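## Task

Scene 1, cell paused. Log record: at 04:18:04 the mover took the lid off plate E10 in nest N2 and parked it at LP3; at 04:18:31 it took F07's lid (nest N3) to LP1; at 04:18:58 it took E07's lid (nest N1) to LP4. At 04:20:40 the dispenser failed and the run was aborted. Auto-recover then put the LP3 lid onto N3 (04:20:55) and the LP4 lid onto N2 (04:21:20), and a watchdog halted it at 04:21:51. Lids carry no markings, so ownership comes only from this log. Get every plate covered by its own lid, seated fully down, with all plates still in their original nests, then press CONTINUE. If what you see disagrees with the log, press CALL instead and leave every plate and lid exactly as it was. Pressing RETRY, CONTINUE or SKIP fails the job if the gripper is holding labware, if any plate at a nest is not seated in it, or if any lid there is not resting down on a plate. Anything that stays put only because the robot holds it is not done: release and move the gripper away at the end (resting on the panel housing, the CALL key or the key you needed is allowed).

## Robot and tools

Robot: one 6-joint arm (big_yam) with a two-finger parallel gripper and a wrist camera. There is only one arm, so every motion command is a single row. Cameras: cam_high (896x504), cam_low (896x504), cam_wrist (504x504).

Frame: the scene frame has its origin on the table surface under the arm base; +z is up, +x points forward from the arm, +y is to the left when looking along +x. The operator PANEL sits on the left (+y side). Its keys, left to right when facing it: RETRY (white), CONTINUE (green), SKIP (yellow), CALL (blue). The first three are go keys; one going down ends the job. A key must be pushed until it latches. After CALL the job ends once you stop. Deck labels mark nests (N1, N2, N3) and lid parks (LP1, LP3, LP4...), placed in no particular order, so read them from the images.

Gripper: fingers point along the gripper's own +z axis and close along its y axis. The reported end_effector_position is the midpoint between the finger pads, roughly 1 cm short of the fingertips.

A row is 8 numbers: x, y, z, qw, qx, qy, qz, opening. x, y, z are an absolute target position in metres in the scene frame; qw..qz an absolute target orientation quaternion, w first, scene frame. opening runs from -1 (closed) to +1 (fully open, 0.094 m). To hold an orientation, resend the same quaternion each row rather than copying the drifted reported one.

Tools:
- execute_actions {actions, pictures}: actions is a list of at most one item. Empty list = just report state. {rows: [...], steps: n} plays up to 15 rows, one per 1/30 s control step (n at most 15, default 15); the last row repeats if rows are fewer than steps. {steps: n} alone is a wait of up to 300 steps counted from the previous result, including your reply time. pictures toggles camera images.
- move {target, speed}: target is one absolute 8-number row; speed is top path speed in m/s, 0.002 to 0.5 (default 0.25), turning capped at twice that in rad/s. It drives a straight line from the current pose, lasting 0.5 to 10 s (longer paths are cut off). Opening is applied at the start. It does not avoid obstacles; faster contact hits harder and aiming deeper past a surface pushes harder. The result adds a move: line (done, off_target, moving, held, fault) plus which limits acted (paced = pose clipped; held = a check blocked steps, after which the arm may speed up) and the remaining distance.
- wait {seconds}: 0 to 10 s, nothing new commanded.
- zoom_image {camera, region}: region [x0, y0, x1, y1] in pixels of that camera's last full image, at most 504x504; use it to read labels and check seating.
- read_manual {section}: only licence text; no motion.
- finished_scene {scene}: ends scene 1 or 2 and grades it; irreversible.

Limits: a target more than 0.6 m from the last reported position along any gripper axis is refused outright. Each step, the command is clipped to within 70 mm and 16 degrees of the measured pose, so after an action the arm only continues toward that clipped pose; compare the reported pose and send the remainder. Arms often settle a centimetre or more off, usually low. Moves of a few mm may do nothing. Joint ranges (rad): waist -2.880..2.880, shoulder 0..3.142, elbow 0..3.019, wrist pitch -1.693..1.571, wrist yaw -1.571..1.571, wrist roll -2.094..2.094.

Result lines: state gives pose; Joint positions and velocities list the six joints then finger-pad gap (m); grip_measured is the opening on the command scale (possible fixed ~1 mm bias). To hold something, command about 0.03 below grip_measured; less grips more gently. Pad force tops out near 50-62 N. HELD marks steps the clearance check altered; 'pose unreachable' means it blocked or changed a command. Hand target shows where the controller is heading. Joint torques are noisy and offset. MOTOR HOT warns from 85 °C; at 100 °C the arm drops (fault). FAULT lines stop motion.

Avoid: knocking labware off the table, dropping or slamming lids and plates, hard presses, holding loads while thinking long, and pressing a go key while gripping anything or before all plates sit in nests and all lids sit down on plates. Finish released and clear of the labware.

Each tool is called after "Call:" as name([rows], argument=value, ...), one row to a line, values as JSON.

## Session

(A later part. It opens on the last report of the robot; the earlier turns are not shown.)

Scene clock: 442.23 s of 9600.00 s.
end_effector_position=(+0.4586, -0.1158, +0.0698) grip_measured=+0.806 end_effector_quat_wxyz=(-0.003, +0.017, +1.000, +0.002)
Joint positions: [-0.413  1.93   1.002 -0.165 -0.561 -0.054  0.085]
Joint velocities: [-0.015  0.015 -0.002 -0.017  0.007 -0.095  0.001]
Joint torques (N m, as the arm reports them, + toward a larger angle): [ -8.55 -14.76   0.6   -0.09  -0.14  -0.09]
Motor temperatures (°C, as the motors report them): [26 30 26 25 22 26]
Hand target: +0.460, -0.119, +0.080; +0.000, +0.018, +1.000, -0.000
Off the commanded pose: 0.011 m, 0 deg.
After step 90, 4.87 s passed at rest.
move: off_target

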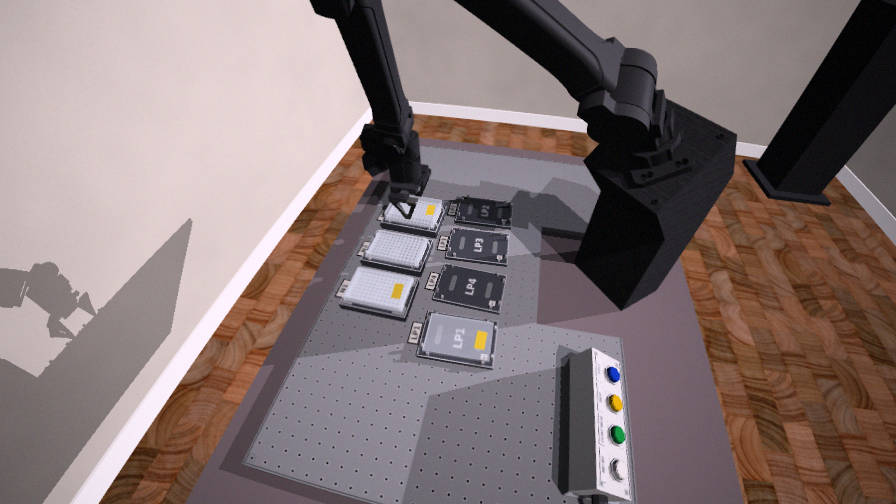

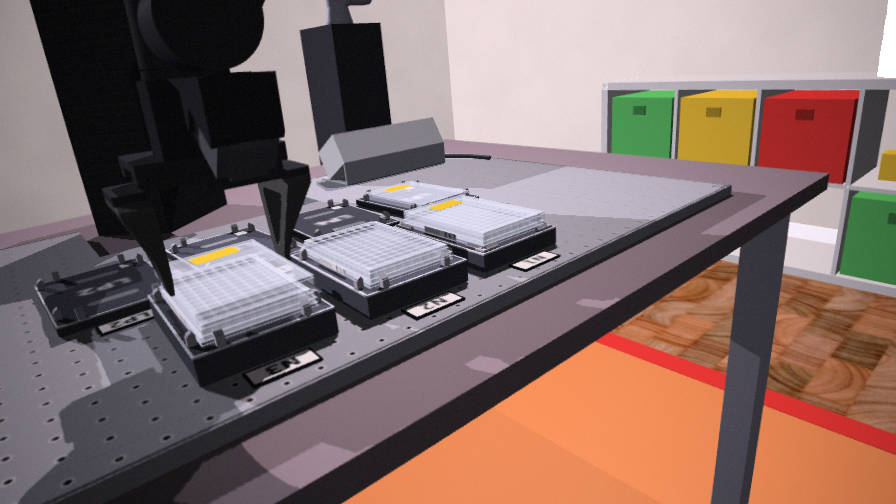

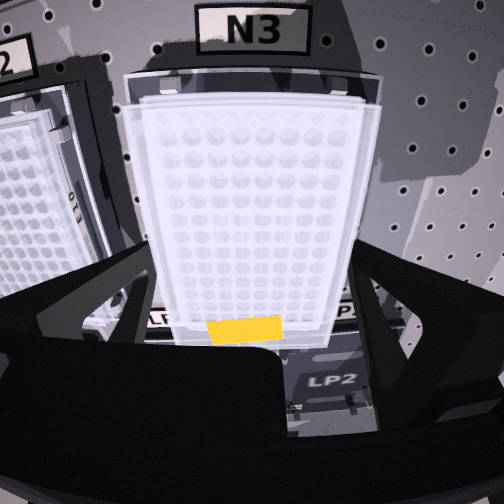

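Call:
move(target=[0.460, -0.1187, 0.10, 0, 0.018, 1, 0, 0.795], speed=0.04)

Call:
move(target=[0.464, 0.019, 0.10, 0, 0.0155, 1, 0, 0.795], speed=0.08)

Call:
move(target=[0.462, 0.0193, 0.060, 0, 0.0155, 1, 0, 0.795], speed=0.02)

Call:
zoom_image(camera="cam_wrist", region=[100, 50, 410, 360])

Scene clock: 455.73 s of 9600.00 s.
end_effector_position=(+0.4600, -0.1167, +0.0913) grip_measured=+0.806 end_effector_quat_wxyz=(-0.002, +0.018, +1.000, +0.002)
Joint positions: [-0.438  1.881  0.985 -0.208 -0.572 -0.078  0.085]
Joint velocities: [-0.005 -0.005  0.002 -0.012 -0.081 -0.066 -0.   ]
Joint torques (N m, as the arm reports them, + toward a larger angle): [ -8.3  -14.68   1.22  -0.29  -0.15  -0.13]
Motor temperatures (°C, as the motors report them): [26 30 26 25 22 26]
Hand target: +0.460, -0.119, +0.100; +0.000, +0.018, +1.000, -0.000
Off the commanded pose: 0.009 m, 0 deg.
After step 90, 9.43 s passed at rest.
move: done

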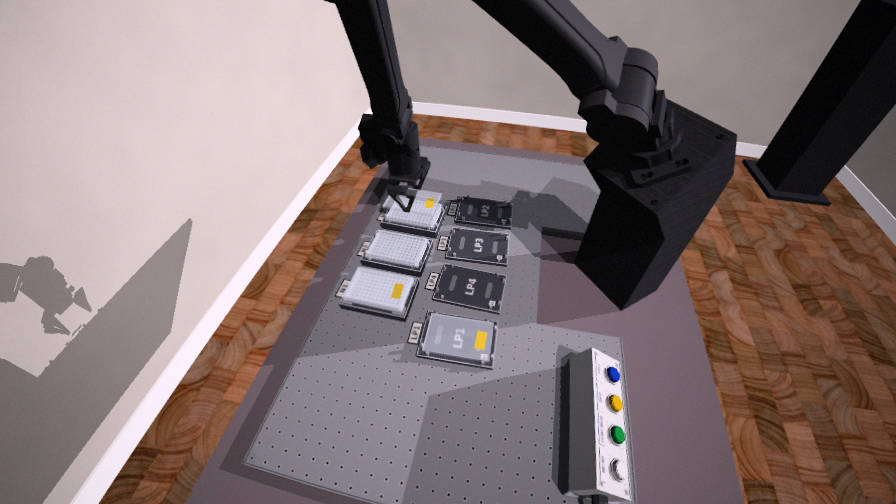

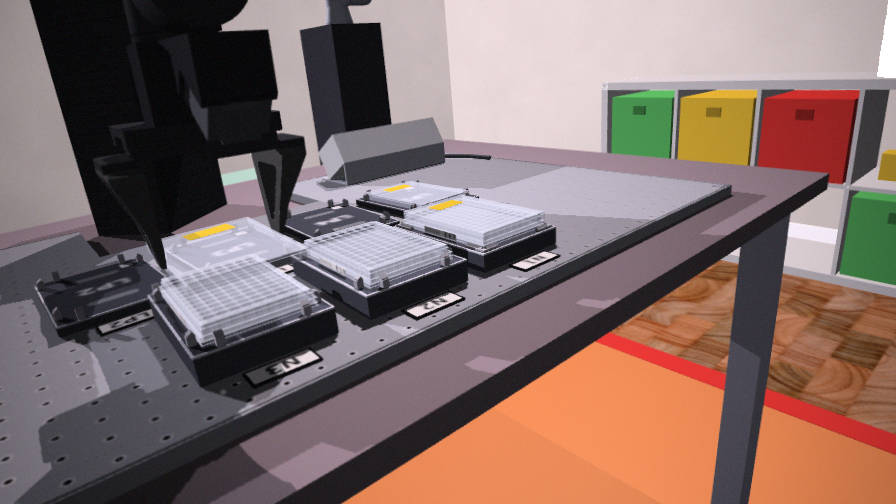

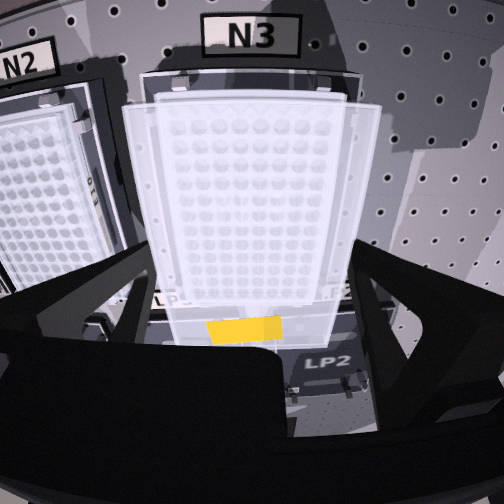

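Scene clock: 457.77 s of 9600.00 s.
end_effector_position=(+0.4603, +0.0134, +0.0976) grip_measured=+0.806 end_effector_quat_wxyz=(-0.004, +0.016, +1.000, -0.000)
Joint positions: [-0.195  1.681  0.894 -0.206 -0.447  0.156  0.085]
Joint velocities: [-0.005 -0.005  0.002 -0.012 -0.051 -0.022 -0.   ]
Joint torques (N m, as the arm reports them, + toward a larger angle): [ -5.27 -14.61   1.05   0.63   0.09   0.13]
Motor temperatures (°C, as the motors report them): [26 30 26 25 22 26]
Hand target: +0.461, +0.020, +0.101; -0.000, +0.016, +1.000, +0.002
Off the commanded pose: 0.007 m, 1 deg.
move: done

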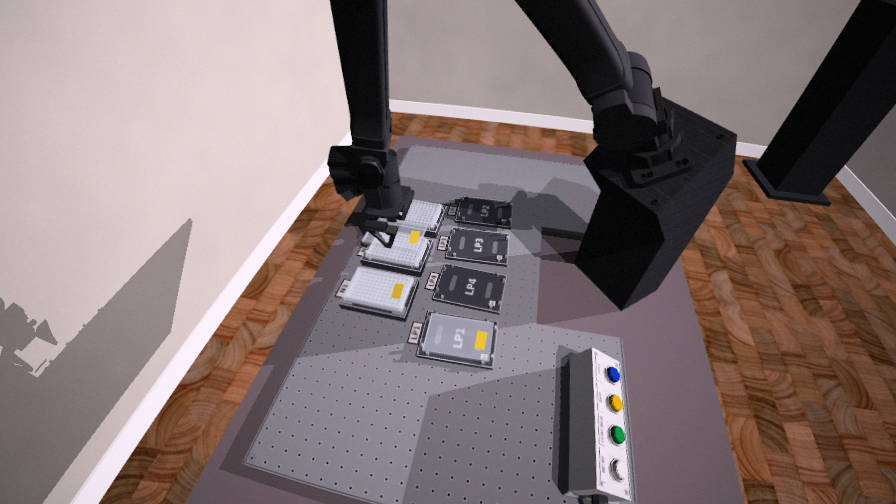

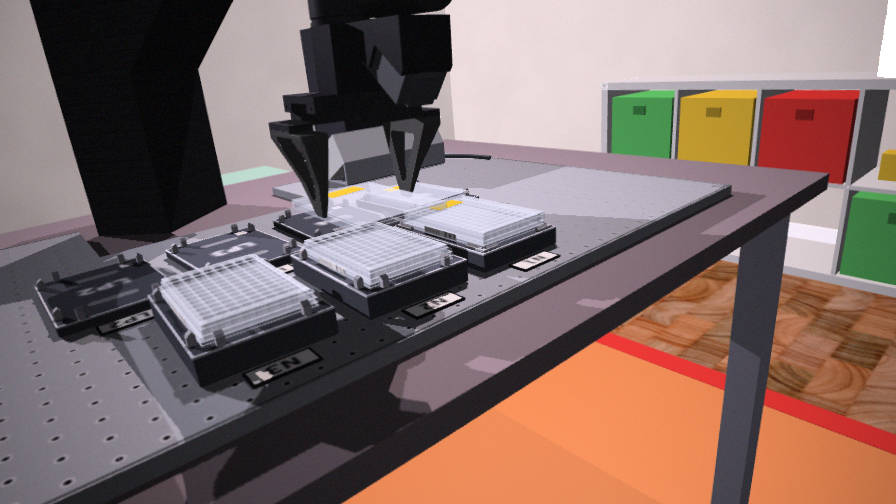

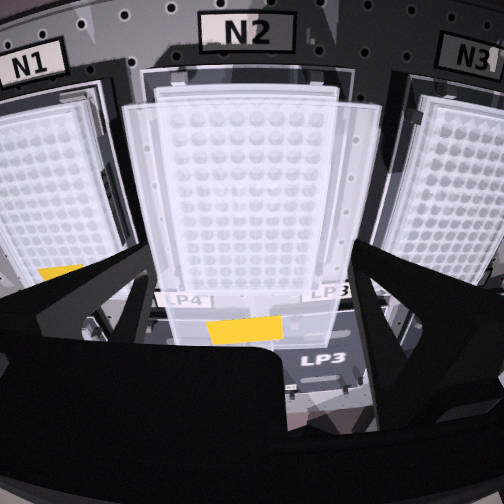

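Scene clock: 459.93 s of 9600.00 s.
end_effector_position=(+0.4602, +0.0158, +0.0693) grip_measured=+0.806 end_effector_quat_wxyz=(-0.001, +0.017, +1.000, -0.002)
Joint positions: [-0.161  1.75   0.914 -0.136 -0.422  0.193  0.085]
Joint velocities: [-0.015 -0.005  0.002 -0.002  0.007  0.066 -0.   ]
Joint torques (N m, as the arm reports them, + toward a larger angle): [ -4.81 -10.27   2.69   1.08   0.13   0.13]
Motor temperatures (°C, as the motors report them): [26 30 26 25 22 26]
Hand target: +0.462, +0.020, +0.060; -0.000, +0.016, +1.000, +0.000
Off the commanded pose: 0.010 m, 0 deg.
move: done

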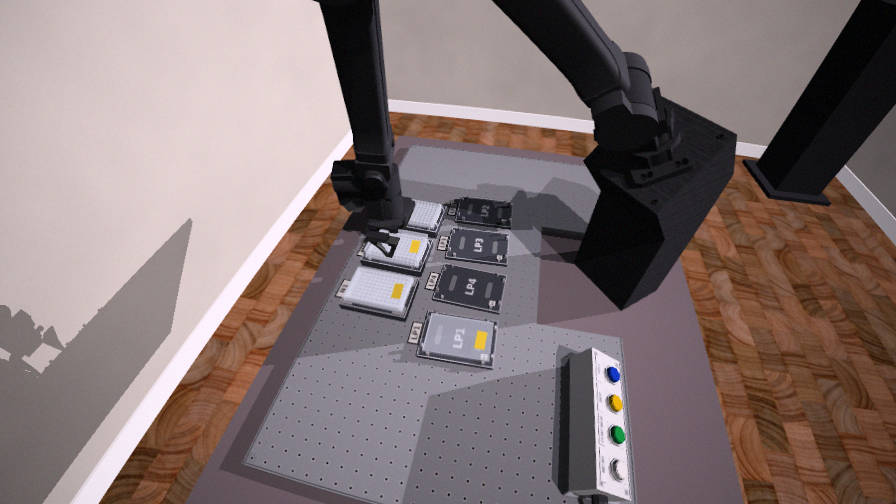

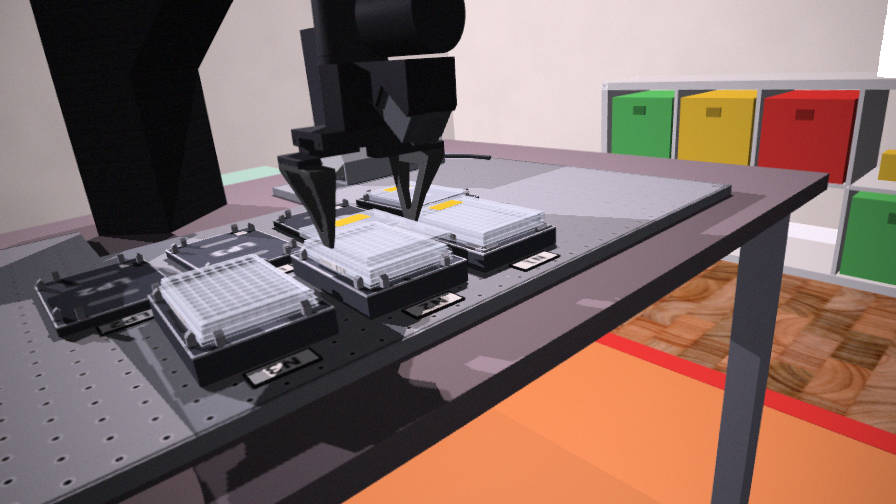

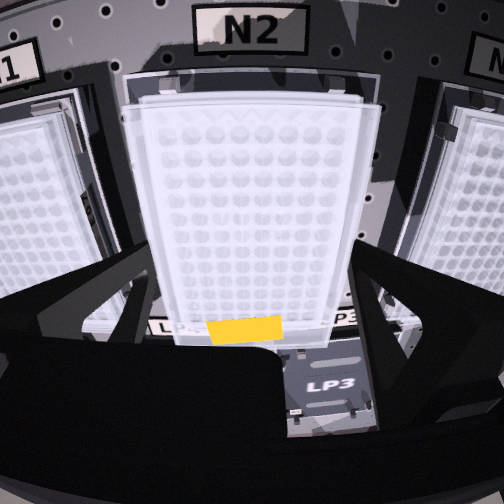

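Region (100, 50, 410, 360) of cam_wrist's 504x504 image, scaled by 1.626, with more detail than that image has.

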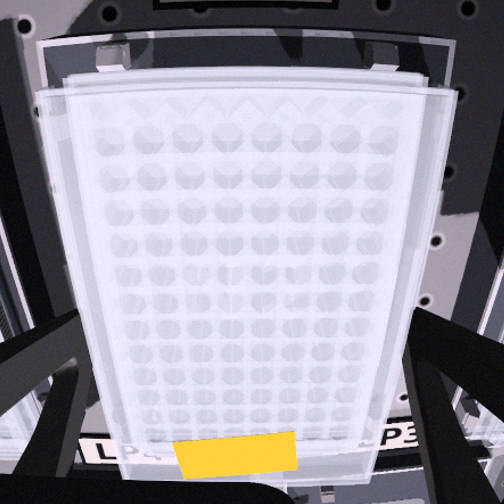

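Matches the reference well. Lowering.

Call:
move(target=[0.4613, 0.0193, 0.0502, 0, 0.0155, 1, 0, 0.795], speed=0.012)

Call:
zoom_image(camera="cam_low", region=[280, 200, 480, 320])

Scene clock: 467.37 s of 9600.00 s.
end_effector_position=(+0.4586, +0.0138, +0.0650) grip_measured=+0.806 end_effector_quat_wxyz=(-0.000, +0.018, +1.000, -0.004)
Joint positions: [-0.16   1.762  0.914 -0.123 -0.419  0.196  0.085]
Joint velocities: [-0.005  0.005 -0.022  0.012 -0.007  0.051 -0.001]
Joint torques (N m, as the arm reports them, + toward a larger angle): [ -4.05 -10.11   3.31   1.12   0.17   0.19]
Motor temperatures (°C, as the motors report them): [26 30 26 25 22 26]
Hand target: +0.461, +0.020, +0.051; -0.000, +0.016, +1.000, +0.000
Off the commanded pose: 0.016 m, 1 deg.
After step 90, 2.60 s passed at rest.
move: off_target

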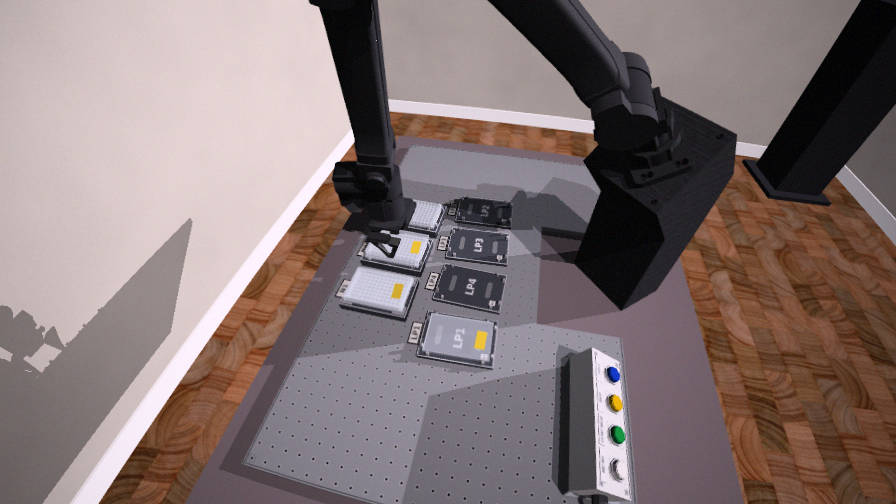

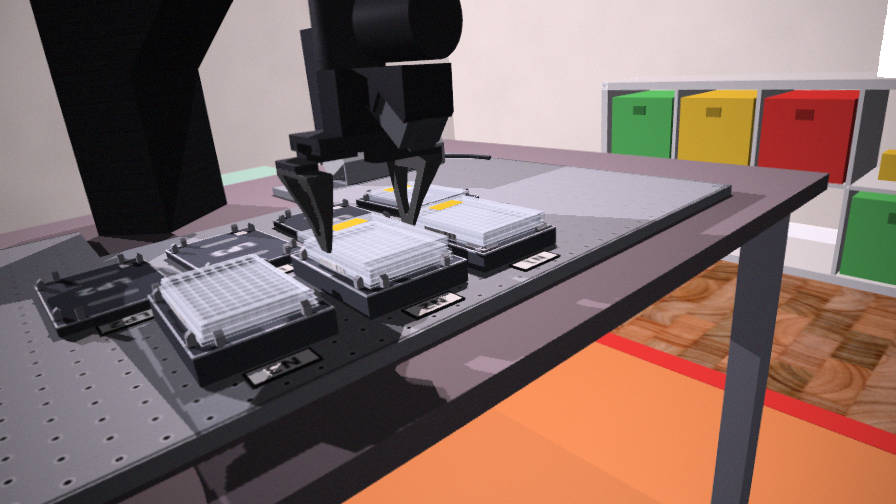

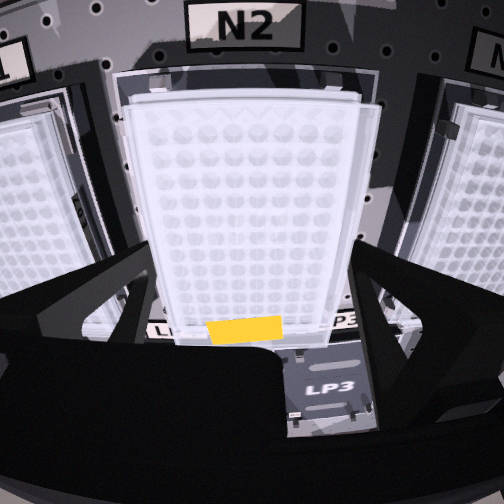

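Region (280, 200, 480, 320) of cam_low's 896x504 image, scaled by 2.520, with more detail than that image has; it fills the top 302 rows of this view, and the rest is white.

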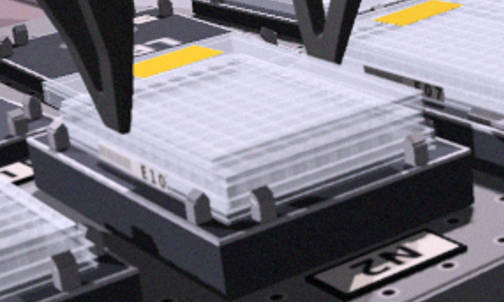

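Call:
move(target=[0.461, 0.014, 0.092, 0, 0.0155, 1, 0, 0.795], speed=0.03)

Call:
move(target=[0.462, 0.0193, 0.062, 0, 0.0155, 1, 0, 0.795], speed=0.02)

Call:
zoom_image(camera="cam_wrist", region=[100, 50, 410, 360])

Scene clock: 482.17 s of 9600.00 s.
end_effector_position=(+0.4601, +0.0169, +0.0836) grip_measured=+0.806 end_effector_quat_wxyz=(-0.002, +0.015, +1.000, +0.002)
Joint positions: [-0.175  1.713  0.901 -0.167 -0.439  0.176  0.085]
Joint velocities: [-0.015 -0.005 -0.002 -0.017 -0.095 -0.081  0.001]
Joint torques (N m, as the arm reports them, + toward a larger angle): [ -6.27 -14.14   1.04   0.05  -0.11  -0.06]
Motor temperatures (°C, as the motors report them): [26 30 26 26 22 26]
Hand target: +0.461, +0.014, +0.092; +0.000, +0.015, +1.000, -0.000
Off the commanded pose: 0.009 m, 0 deg.
After step 90, 10.60 s passed at rest.
move: done

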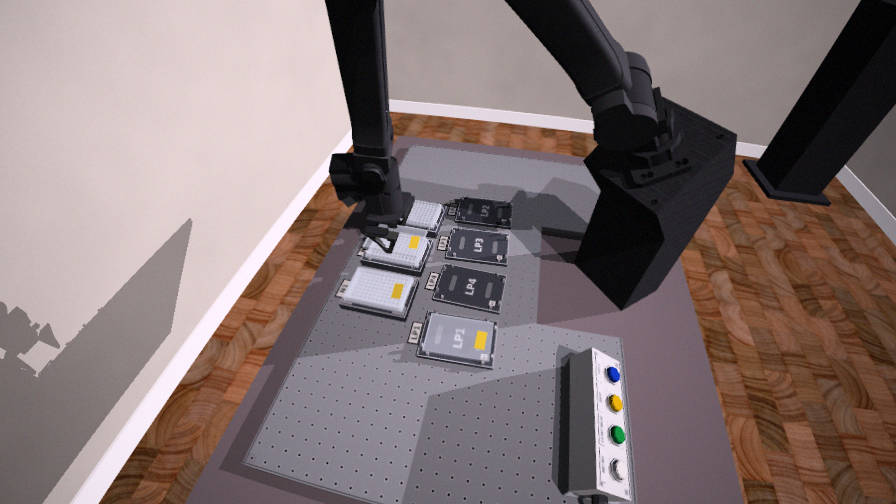

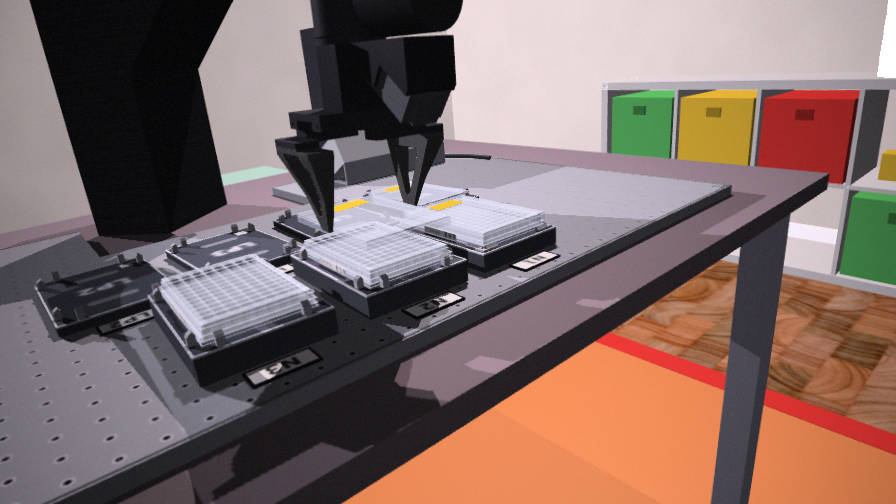

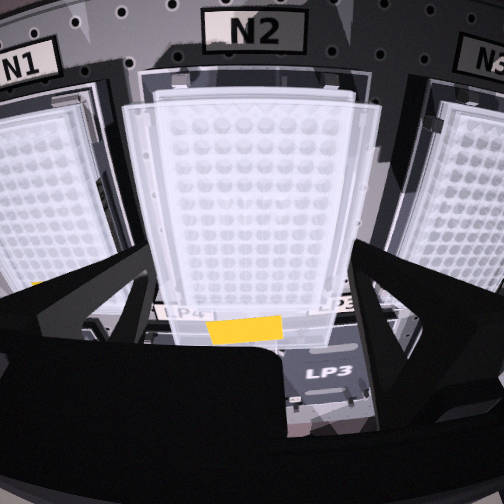

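Scene clock: 483.50 s of 9600.00 s.
end_effector_position=(+0.4607, +0.0157, +0.0715) grip_measured=+0.806 end_effector_quat_wxyz=(+0.000, +0.017, +1.000, -0.002)
Joint positions: [-0.164  1.744  0.912 -0.138 -0.423  0.191  0.085]
Joint velocities: [-0.015  0.005 -0.012 -0.002 -0.11  -0.095 -0.   ]
Joint torques (N m, as the arm reports them, + toward a larger angle): [ -4.47 -11.22   2.62   0.9    0.11   0.14]
Motor temperatures (°C, as the motors report them): [26 30 26 26 22 26]
Hand target: +0.462, +0.019, +0.062; -0.000, +0.016, +1.000, +0.000
Off the commanded pose: 0.010 m, 0 deg.
move: done

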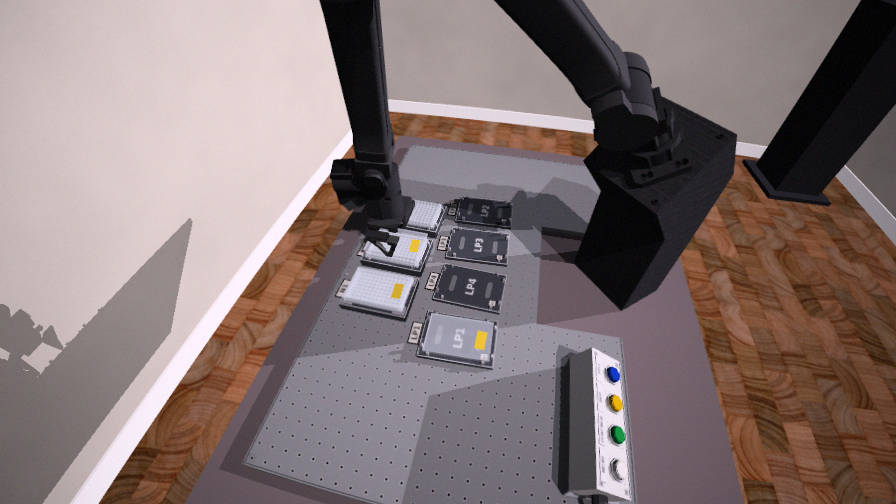

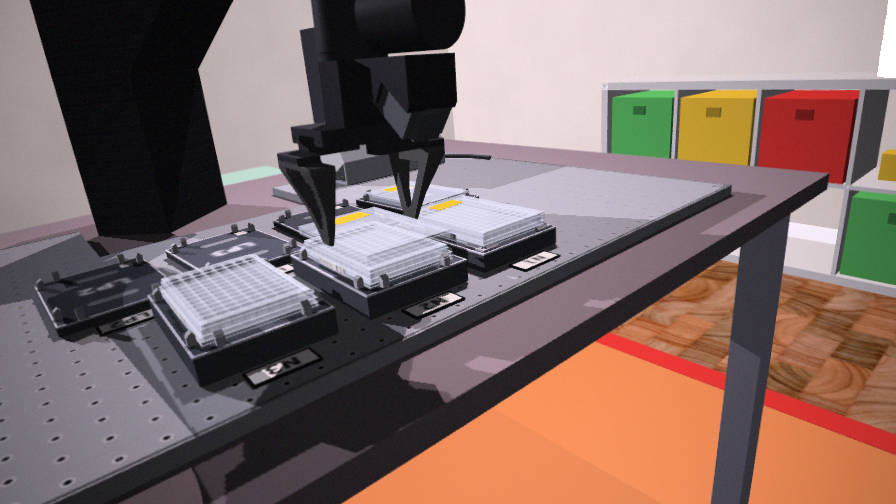

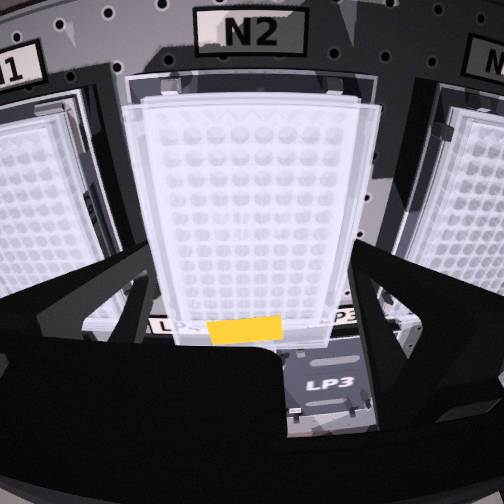

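Region (100, 50, 410, 360) of cam_wrist's 504x504 image, scaled by 1.626, with more detail than that image has.

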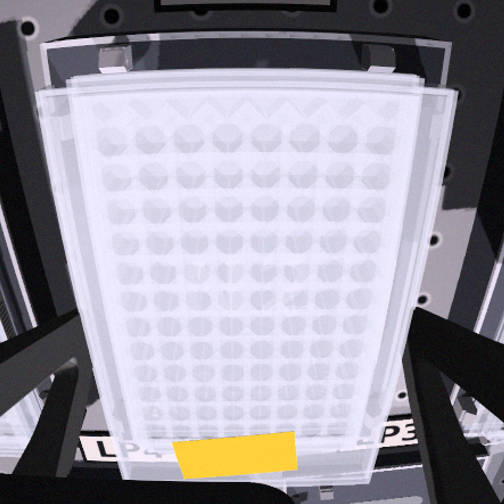

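Call:
execute_actions([
  {"rows": [[0.4617,0.0198,0.0616,0,0.0155,1,0,0.795],[0.4617,0.0198,0.0612,0,0.0155,1,0,0.795],[0.4617,0.0198,0.0608,0,0.0155,1,0,0.795],[0.4617,0.0198,0.0604,0,0.0155,1,0,0.795],[0.4617,0.0198,0.0600,0,0.0155,1,0,0.795],[0.4617,0.0198,0.0596,0,0.0155,1,0,0.795],[0.4617,0.0198,0.0592,0,0.0155,1,0,0.795],[0.4617,0.0198,0.0588,0,0.0155,1,0,0.795],[0.4617,0.0198,0.0584,0,0.0155,1,0,0.795],[0.4617,0.0198,0.0580,0,0.0155,1,0,0.795],[0.4617,0.0198,0.0576,0,0.0155,1,0,0.795],[0.4617,0.0198,0.0572,0,0.0155,1,0,0.795],[0.4617,0.0198,0.0568,0,0.0155,1,0,0.795],[0.4617,0.0198,0.0564,0,0.0155,1,0,0.795],[0.4617,0.0198,0.0560,0,0.0155,1,0,0.795]], "steps": 15},
], pictures=false)

Call:
execute_actions([
  {"rows": [[0.4617,0.0198,0.0556,0,0.0155,1,0,0.795],[0.4617,0.0198,0.0552,0,0.0155,1,0,0.795],[0.4617,0.0198,0.0548,0,0.0155,1,0,0.795],[0.4617,0.0198,0.0544,0,0.0155,1,0,0.795],[0.4617,0.0198,0.0540,0,0.0155,1,0,0.795],[0.4617,0.0198,0.0536,0,0.0155,1,0,0.795],[0.4617,0.0198,0.0532,0,0.0155,1,0,0.795],[0.4617,0.0198,0.0528,0,0.0155,1,0,0.795],[0.4617,0.0198,0.0524,0,0.0155,1,0,0.795],[0.4617,0.0198,0.0520,0,0.0155,1,0,0.795],[0.4617,0.0198,0.0516,0,0.0155,1,0,0.795],[0.4617,0.0198,0.0512,0,0.0155,1,0,0.795],[0.4617,0.0198,0.0508,0,0.0155,1,0,0.795],[0.4617,0.0198,0.0504,0,0.0155,1,0,0.795],[0.4617,0.0198,0.0500,0,0.0155,1,0,0.795]], "steps": 15},
], pictures=false)

Call:
wait(seconds=0.5)

Call:
zoom_image(camera="cam_low", region=[280, 200, 480, 320])

Scene clock: 514.67 s of 9600.00 s.
end_effector_position=(+0.4588, +0.0156, +0.0663) grip_measured=+0.806 end_effector_quat_wxyz=(-0.001, +0.017, +1.000, -0.003)
Joint positions: [-0.158  1.757  0.914 -0.129 -0.42   0.196  0.085]
Joint velocities: [ 0.034  0.034  0.037  0.037  0.007  0.007 -0.001]
Joint torques (N m, as the arm reports them, + toward a larger angle): [ -4.76 -11.17   2.66   1.02   0.12   0.17]
Motor temperatures (°C, as the motors report them): [26 30 26 26 22 26]
Hand target: +0.461, +0.020, +0.056; -0.000, +0.015, +1.000, +0.000
Off the commanded pose: 0.011 m, 0 deg.
Steps of this call (steps 1 to 90: nothing new was sent; then 27.67 s passed at rest; steps 91 to 105: all 15 steps of this action). Readings (end_effector_position):
91: (+0.4608, +0.0156, +0.0715)
92: (+0.4607, +0.0157, +0.0714)
94: (+0.4609, +0.0157, +0.0713)
98: (+0.4605, +0.0157, +0.0700)
105: the state above

Scene clock: 515.17 s of 9600.00 s.
end_effector_position=(+0.4607, +0.0157, +0.0609) grip_measured=+0.806 end_effector_quat_wxyz=(+0.000, +0.017, +1.000, -0.003)
Joint positions: [-0.154  1.772  0.923 -0.118 -0.417  0.201  0.085]
Joint velocities: [-0.005  0.034  0.017  0.017  0.051 -0.022  0.001]
Joint torques (N m, as the arm reports them, + toward a larger angle): [ -4.32 -10.61   2.42   0.91   0.11   0.15]
Motor temperatures (°C, as the motors report them): [26 30 26 26 22 26]
Hand target: +0.462, +0.020, +0.051; +0.000, +0.016, +1.000, +0.000
Off the commanded pose: 0.012 m, 0 deg.
Steps of this call (steps 1 to 15: all 15 steps of this action). Readings (end_effector_position):
1: (+0.4592, +0.0154, +0.0659)
2: (+0.4596, +0.0156, +0.0655)
4: (+0.4604, +0.0156, +0.0649)
8: (+0.4613, +0.0158, +0.0639)
15: the state above

Scene clock: 515.67 s of 9600.00 s.
end_effector_position=(+0.4606, +0.0159, +0.0598) grip_measured=+0.806 end_effector_quat_wxyz=(+0.000, +0.017, +1.000, -0.003)
Joint positions: [-0.153  1.774  0.924 -0.117 -0.417  0.202  0.085]
Joint velocities: [-0.005 -0.005  0.012 -0.022 -0.007 -0.125 -0.001]
Joint torques (N m, as the arm reports them, + toward a larger angle): [ -4.6  -10.86   2.58   0.86   0.11   0.15]
Motor temperatures (°C, as the motors report them): [26 30 26 26 22 26]
Hand target: +0.462, +0.020, +0.051; -0.000, +0.016, +1.000, +0.000
Off the commanded pose: 0.011 m, 0 deg.
Steps of this call (steps 1 to 15: nothing new was sent). Readings (end_effector_position):
1: (+0.4606, +0.0157, +0.0604)
2: (+0.4606, +0.0158, +0.0601)
4: (+0.4606, +0.0159, +0.0598)
8: (+0.4606, +0.0159, +0.0598)
15: the state above

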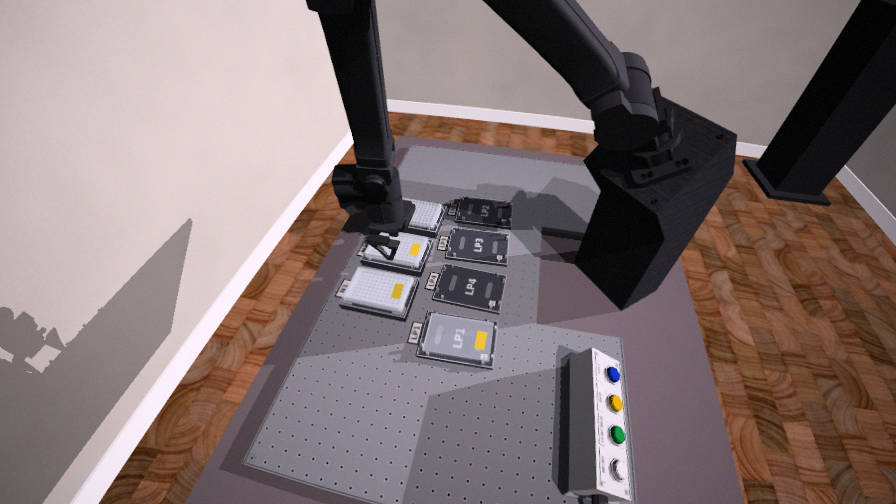

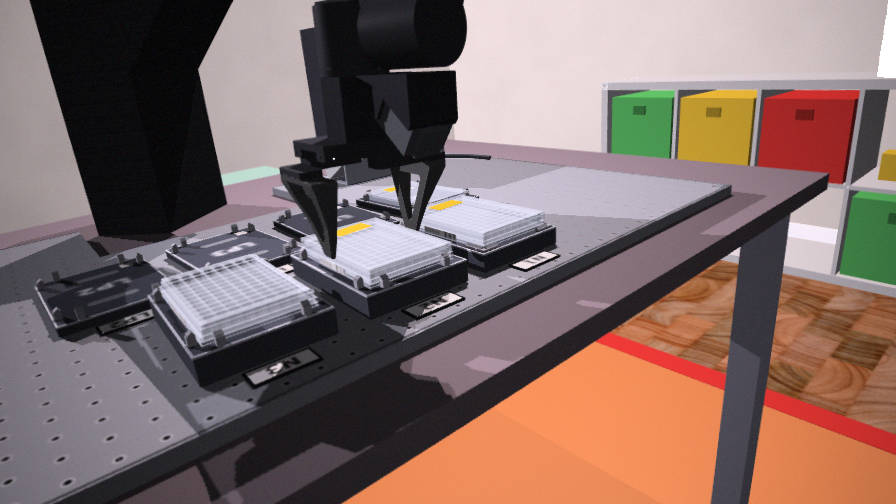

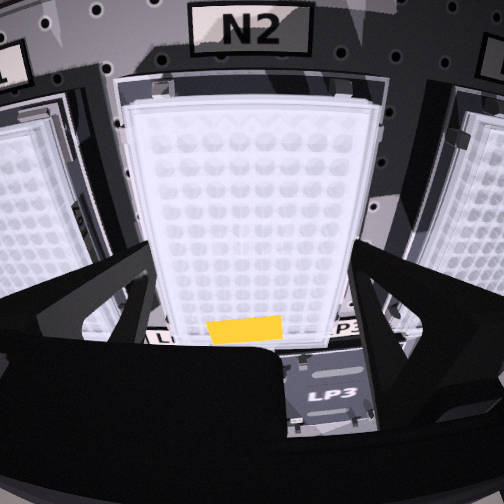

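Region (280, 200, 480, 320) of cam_low's 896x504 image, scaled by 2.520, with more detail than that image has; it fills the top 302 rows of this view, and the rest is white.

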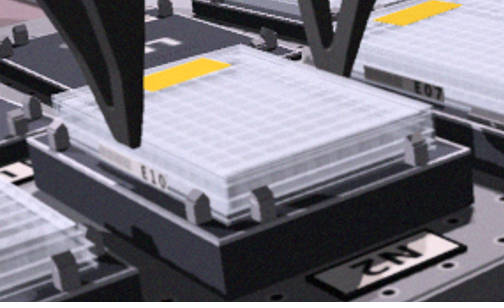

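Call:
execute_actions([
  {"rows": [[0.4617,0.0198,0.0500,0,0.0155,1,0,1]], "steps": 12},
], pictures=false)

Call:
move(target=[0.461, 0.013, 0.10, 0, 0.0155, 1, 0, 1], speed=0.05)

Call:
move(target=[0.28, 0.208, 0.10, 0, 0.005, 1, 0, 1], speed=0.2)

Scene clock: 527.73 s of 9600.00 s.
end_effector_position=(+0.4606, +0.0158, +0.0598) grip_measured=+1.000 end_effector_quat_wxyz=(+0.000, +0.018, +1.000, -0.003)
Joint positions: [-0.153  1.774  0.924 -0.117 -0.416  0.202  0.094]
Joint velocities: [-0.005  0.005 -0.002  0.002  0.007 -0.051  0.   ]
Joint torques (N m, as the arm reports them, + toward a larger angle): [ -4.77 -11.55   2.42   0.91   0.11   0.13]
Motor temperatures (°C, as the motors report them): [26 30 26 26 22 26]
Hand target: +0.461, +0.020, +0.050; -0.000, +0.016, +1.000, -0.000
Off the commanded pose: 0.011 m, 0 deg.
Steps of this call (steps 1 to 90: nothing new was sent; then 8.67 s passed at rest; steps 91 to 102: all 12 steps of this action). Readings (end_effector_position):
91: (+0.4606, +0.0158, +0.0598)
92: (+0.4606, +0.0158, +0.0598)
94: (+0.4606, +0.0158, +0.0598)
98: (+0.4606, +0.0158, +0.0598)
102: the state above

Scene clock: 529.07 s of 9600.00 s.
end_effector_position=(+0.4609, +0.0154, +0.0926) grip_measured=+1.000 end_effector_quat_wxyz=(-0.001, +0.016, +1.000, +0.002)
Joint positions: [-0.187  1.691  0.894 -0.184 -0.444  0.167  0.094]
Joint velocities: [-0.005  0.015  0.002 -0.012  0.007 -0.007  0.   ]
Joint torques (N m, as the arm reports them, + toward a larger angle): [ -6.33 -13.88   1.13   0.03  -0.13  -0.1 ]
Motor temperatures (°C, as the motors report them): [26 30 26 26 22 26]
Hand target: +0.461, +0.013, +0.100; -0.000, +0.015, +1.000, -0.000
Off the commanded pose: 0.008 m, 0 deg.
move: done

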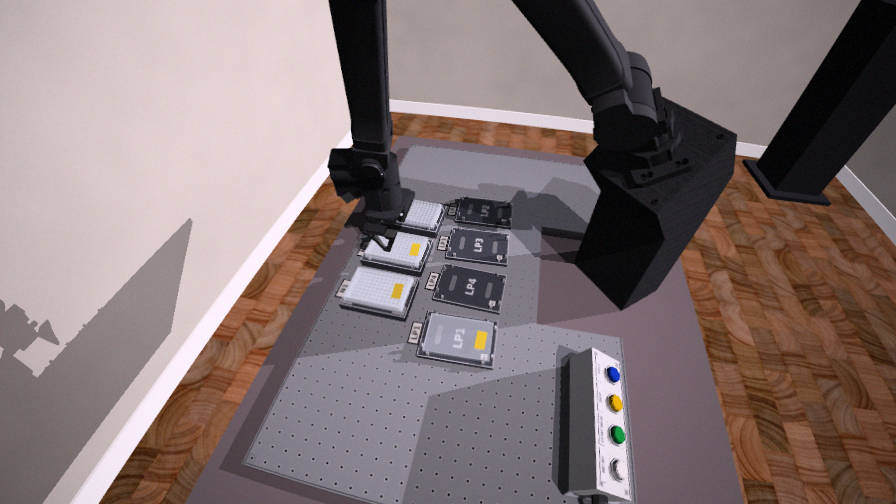

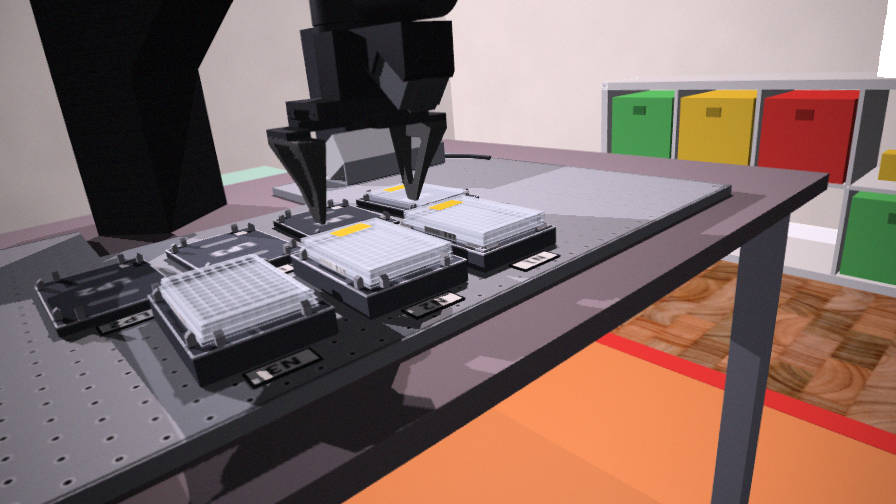

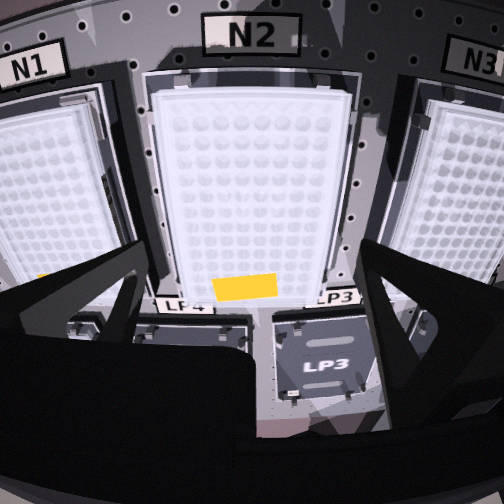

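Scene clock: 530.93 s of 9600.00 s.
end_effector_position=(+0.2719, +0.2044, +0.0963) grip_measured=+1.000 end_effector_quat_wxyz=(-0.013, +0.001, +1.000, -0.003)
Joint positions: [ 0.45   1.448  0.53   0.044 -0.055  0.653  0.094]
Joint velocities: [-0.005 -0.015  0.002  0.002  0.037  0.037  0.   ]
Joint torques (N m, as the arm reports them, + toward a larger angle): [ -0.38 -11.26  -1.66   0.77   0.14   0.17]
Motor temperatures (°C, as the motors report them): [26 30 26 26 22 26]
Hand target: +0.276, +0.206, +0.101; -0.002, +0.007, +1.000, +0.002
Off the commanded pose: 0.010 m, 2 deg.
move: done

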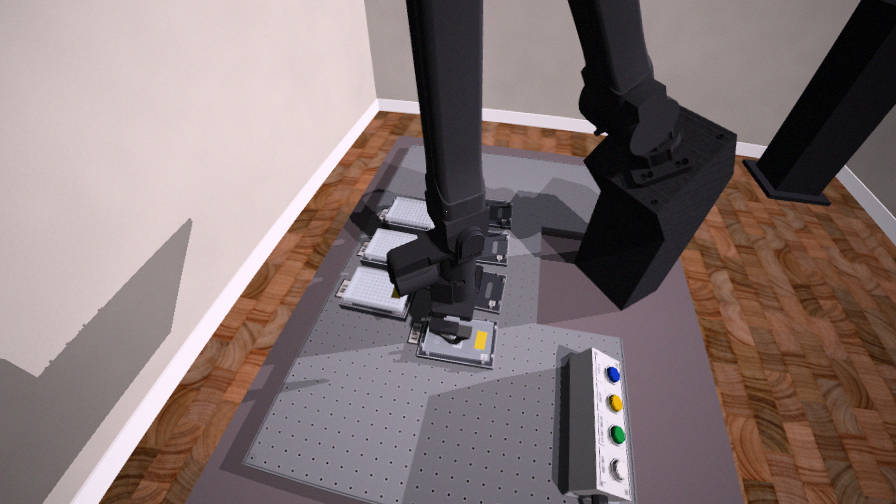

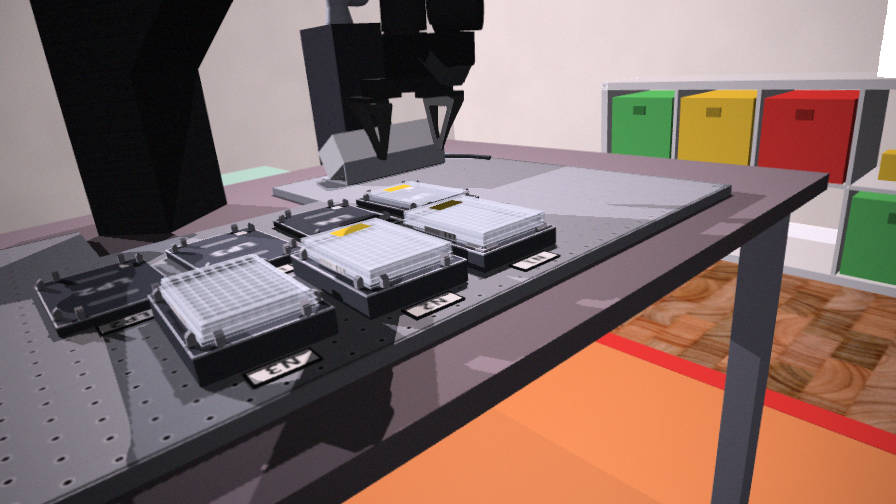

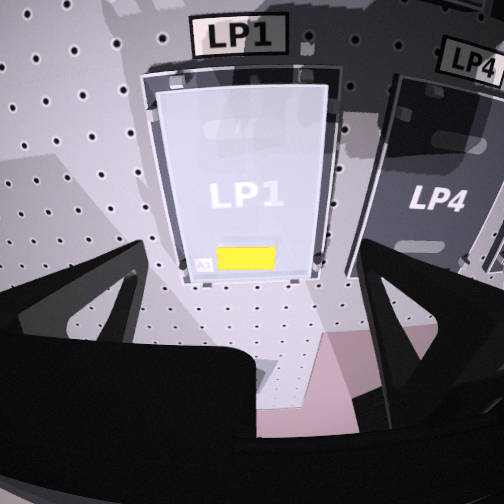

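Call:
move(target=[0.272, 0.212, 0.048, 0, -0.013, 1, 0, 1], speed=0.04)

Scene clock: 552.90 s of 9600.00 s.
end_effector_position=(+0.2740, +0.2092, +0.0531) grip_measured=+1.000 end_effector_quat_wxyz=(-0.001, -0.006, +1.000, -0.002)
Joint positions: [ 0.469  1.613  0.585  0.175 -0.028  0.656  0.094]
Joint velocities: [ 0.005 -0.005 -0.002 -0.002 -0.081  0.051  0.   ]
Joint torques (N m, as the arm reports them, + toward a larger angle): [-0.05 -8.8  -1.    0.99  0.14 -0.03]
Motor temperatures (°C, as the motors report them): [26 30 26 26 22 26]
Hand target: +0.272, +0.213, +0.048; -0.000, -0.013, +1.000, +0.000
Off the commanded pose: 0.006 m, 1 deg.
After step 90, 17.43 s passed at rest.
move: done

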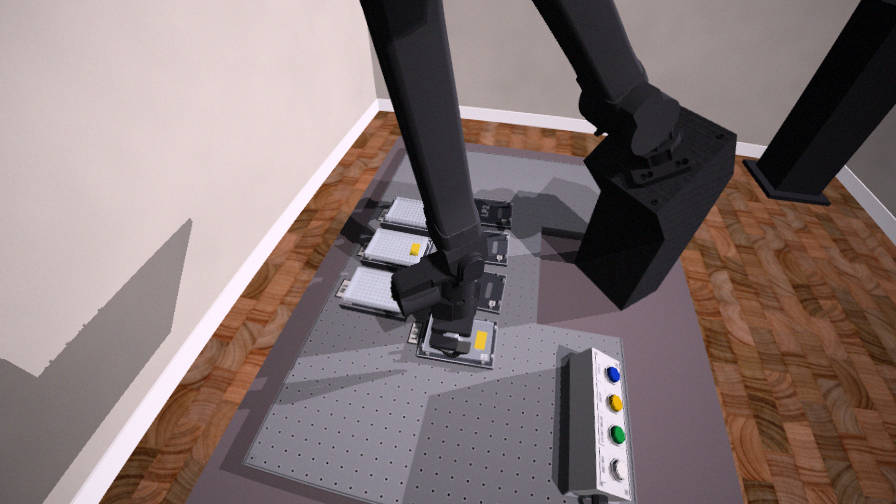

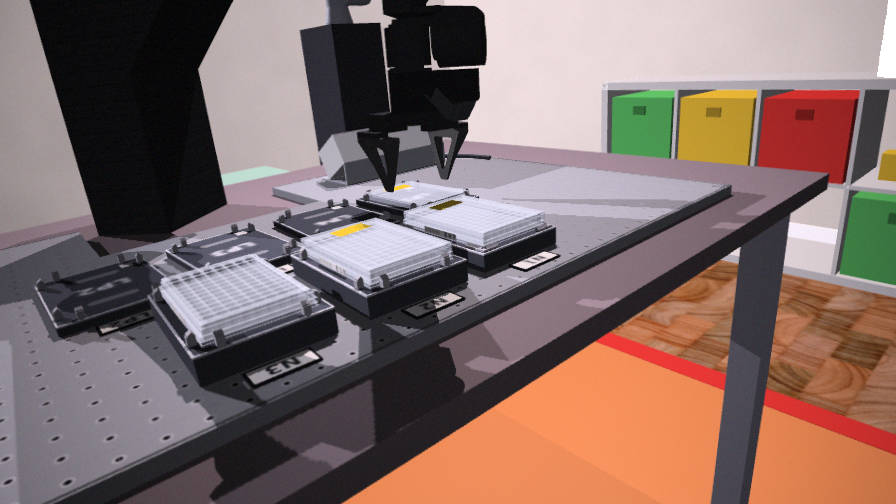

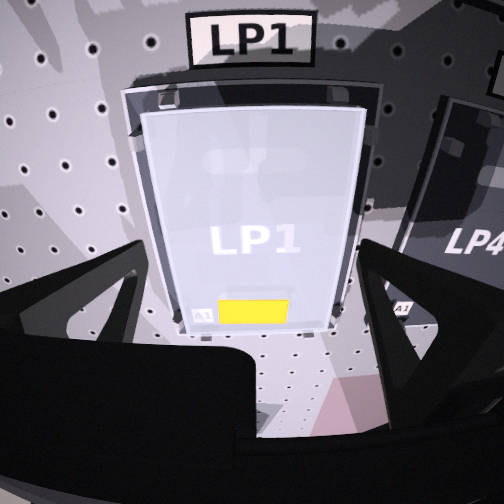

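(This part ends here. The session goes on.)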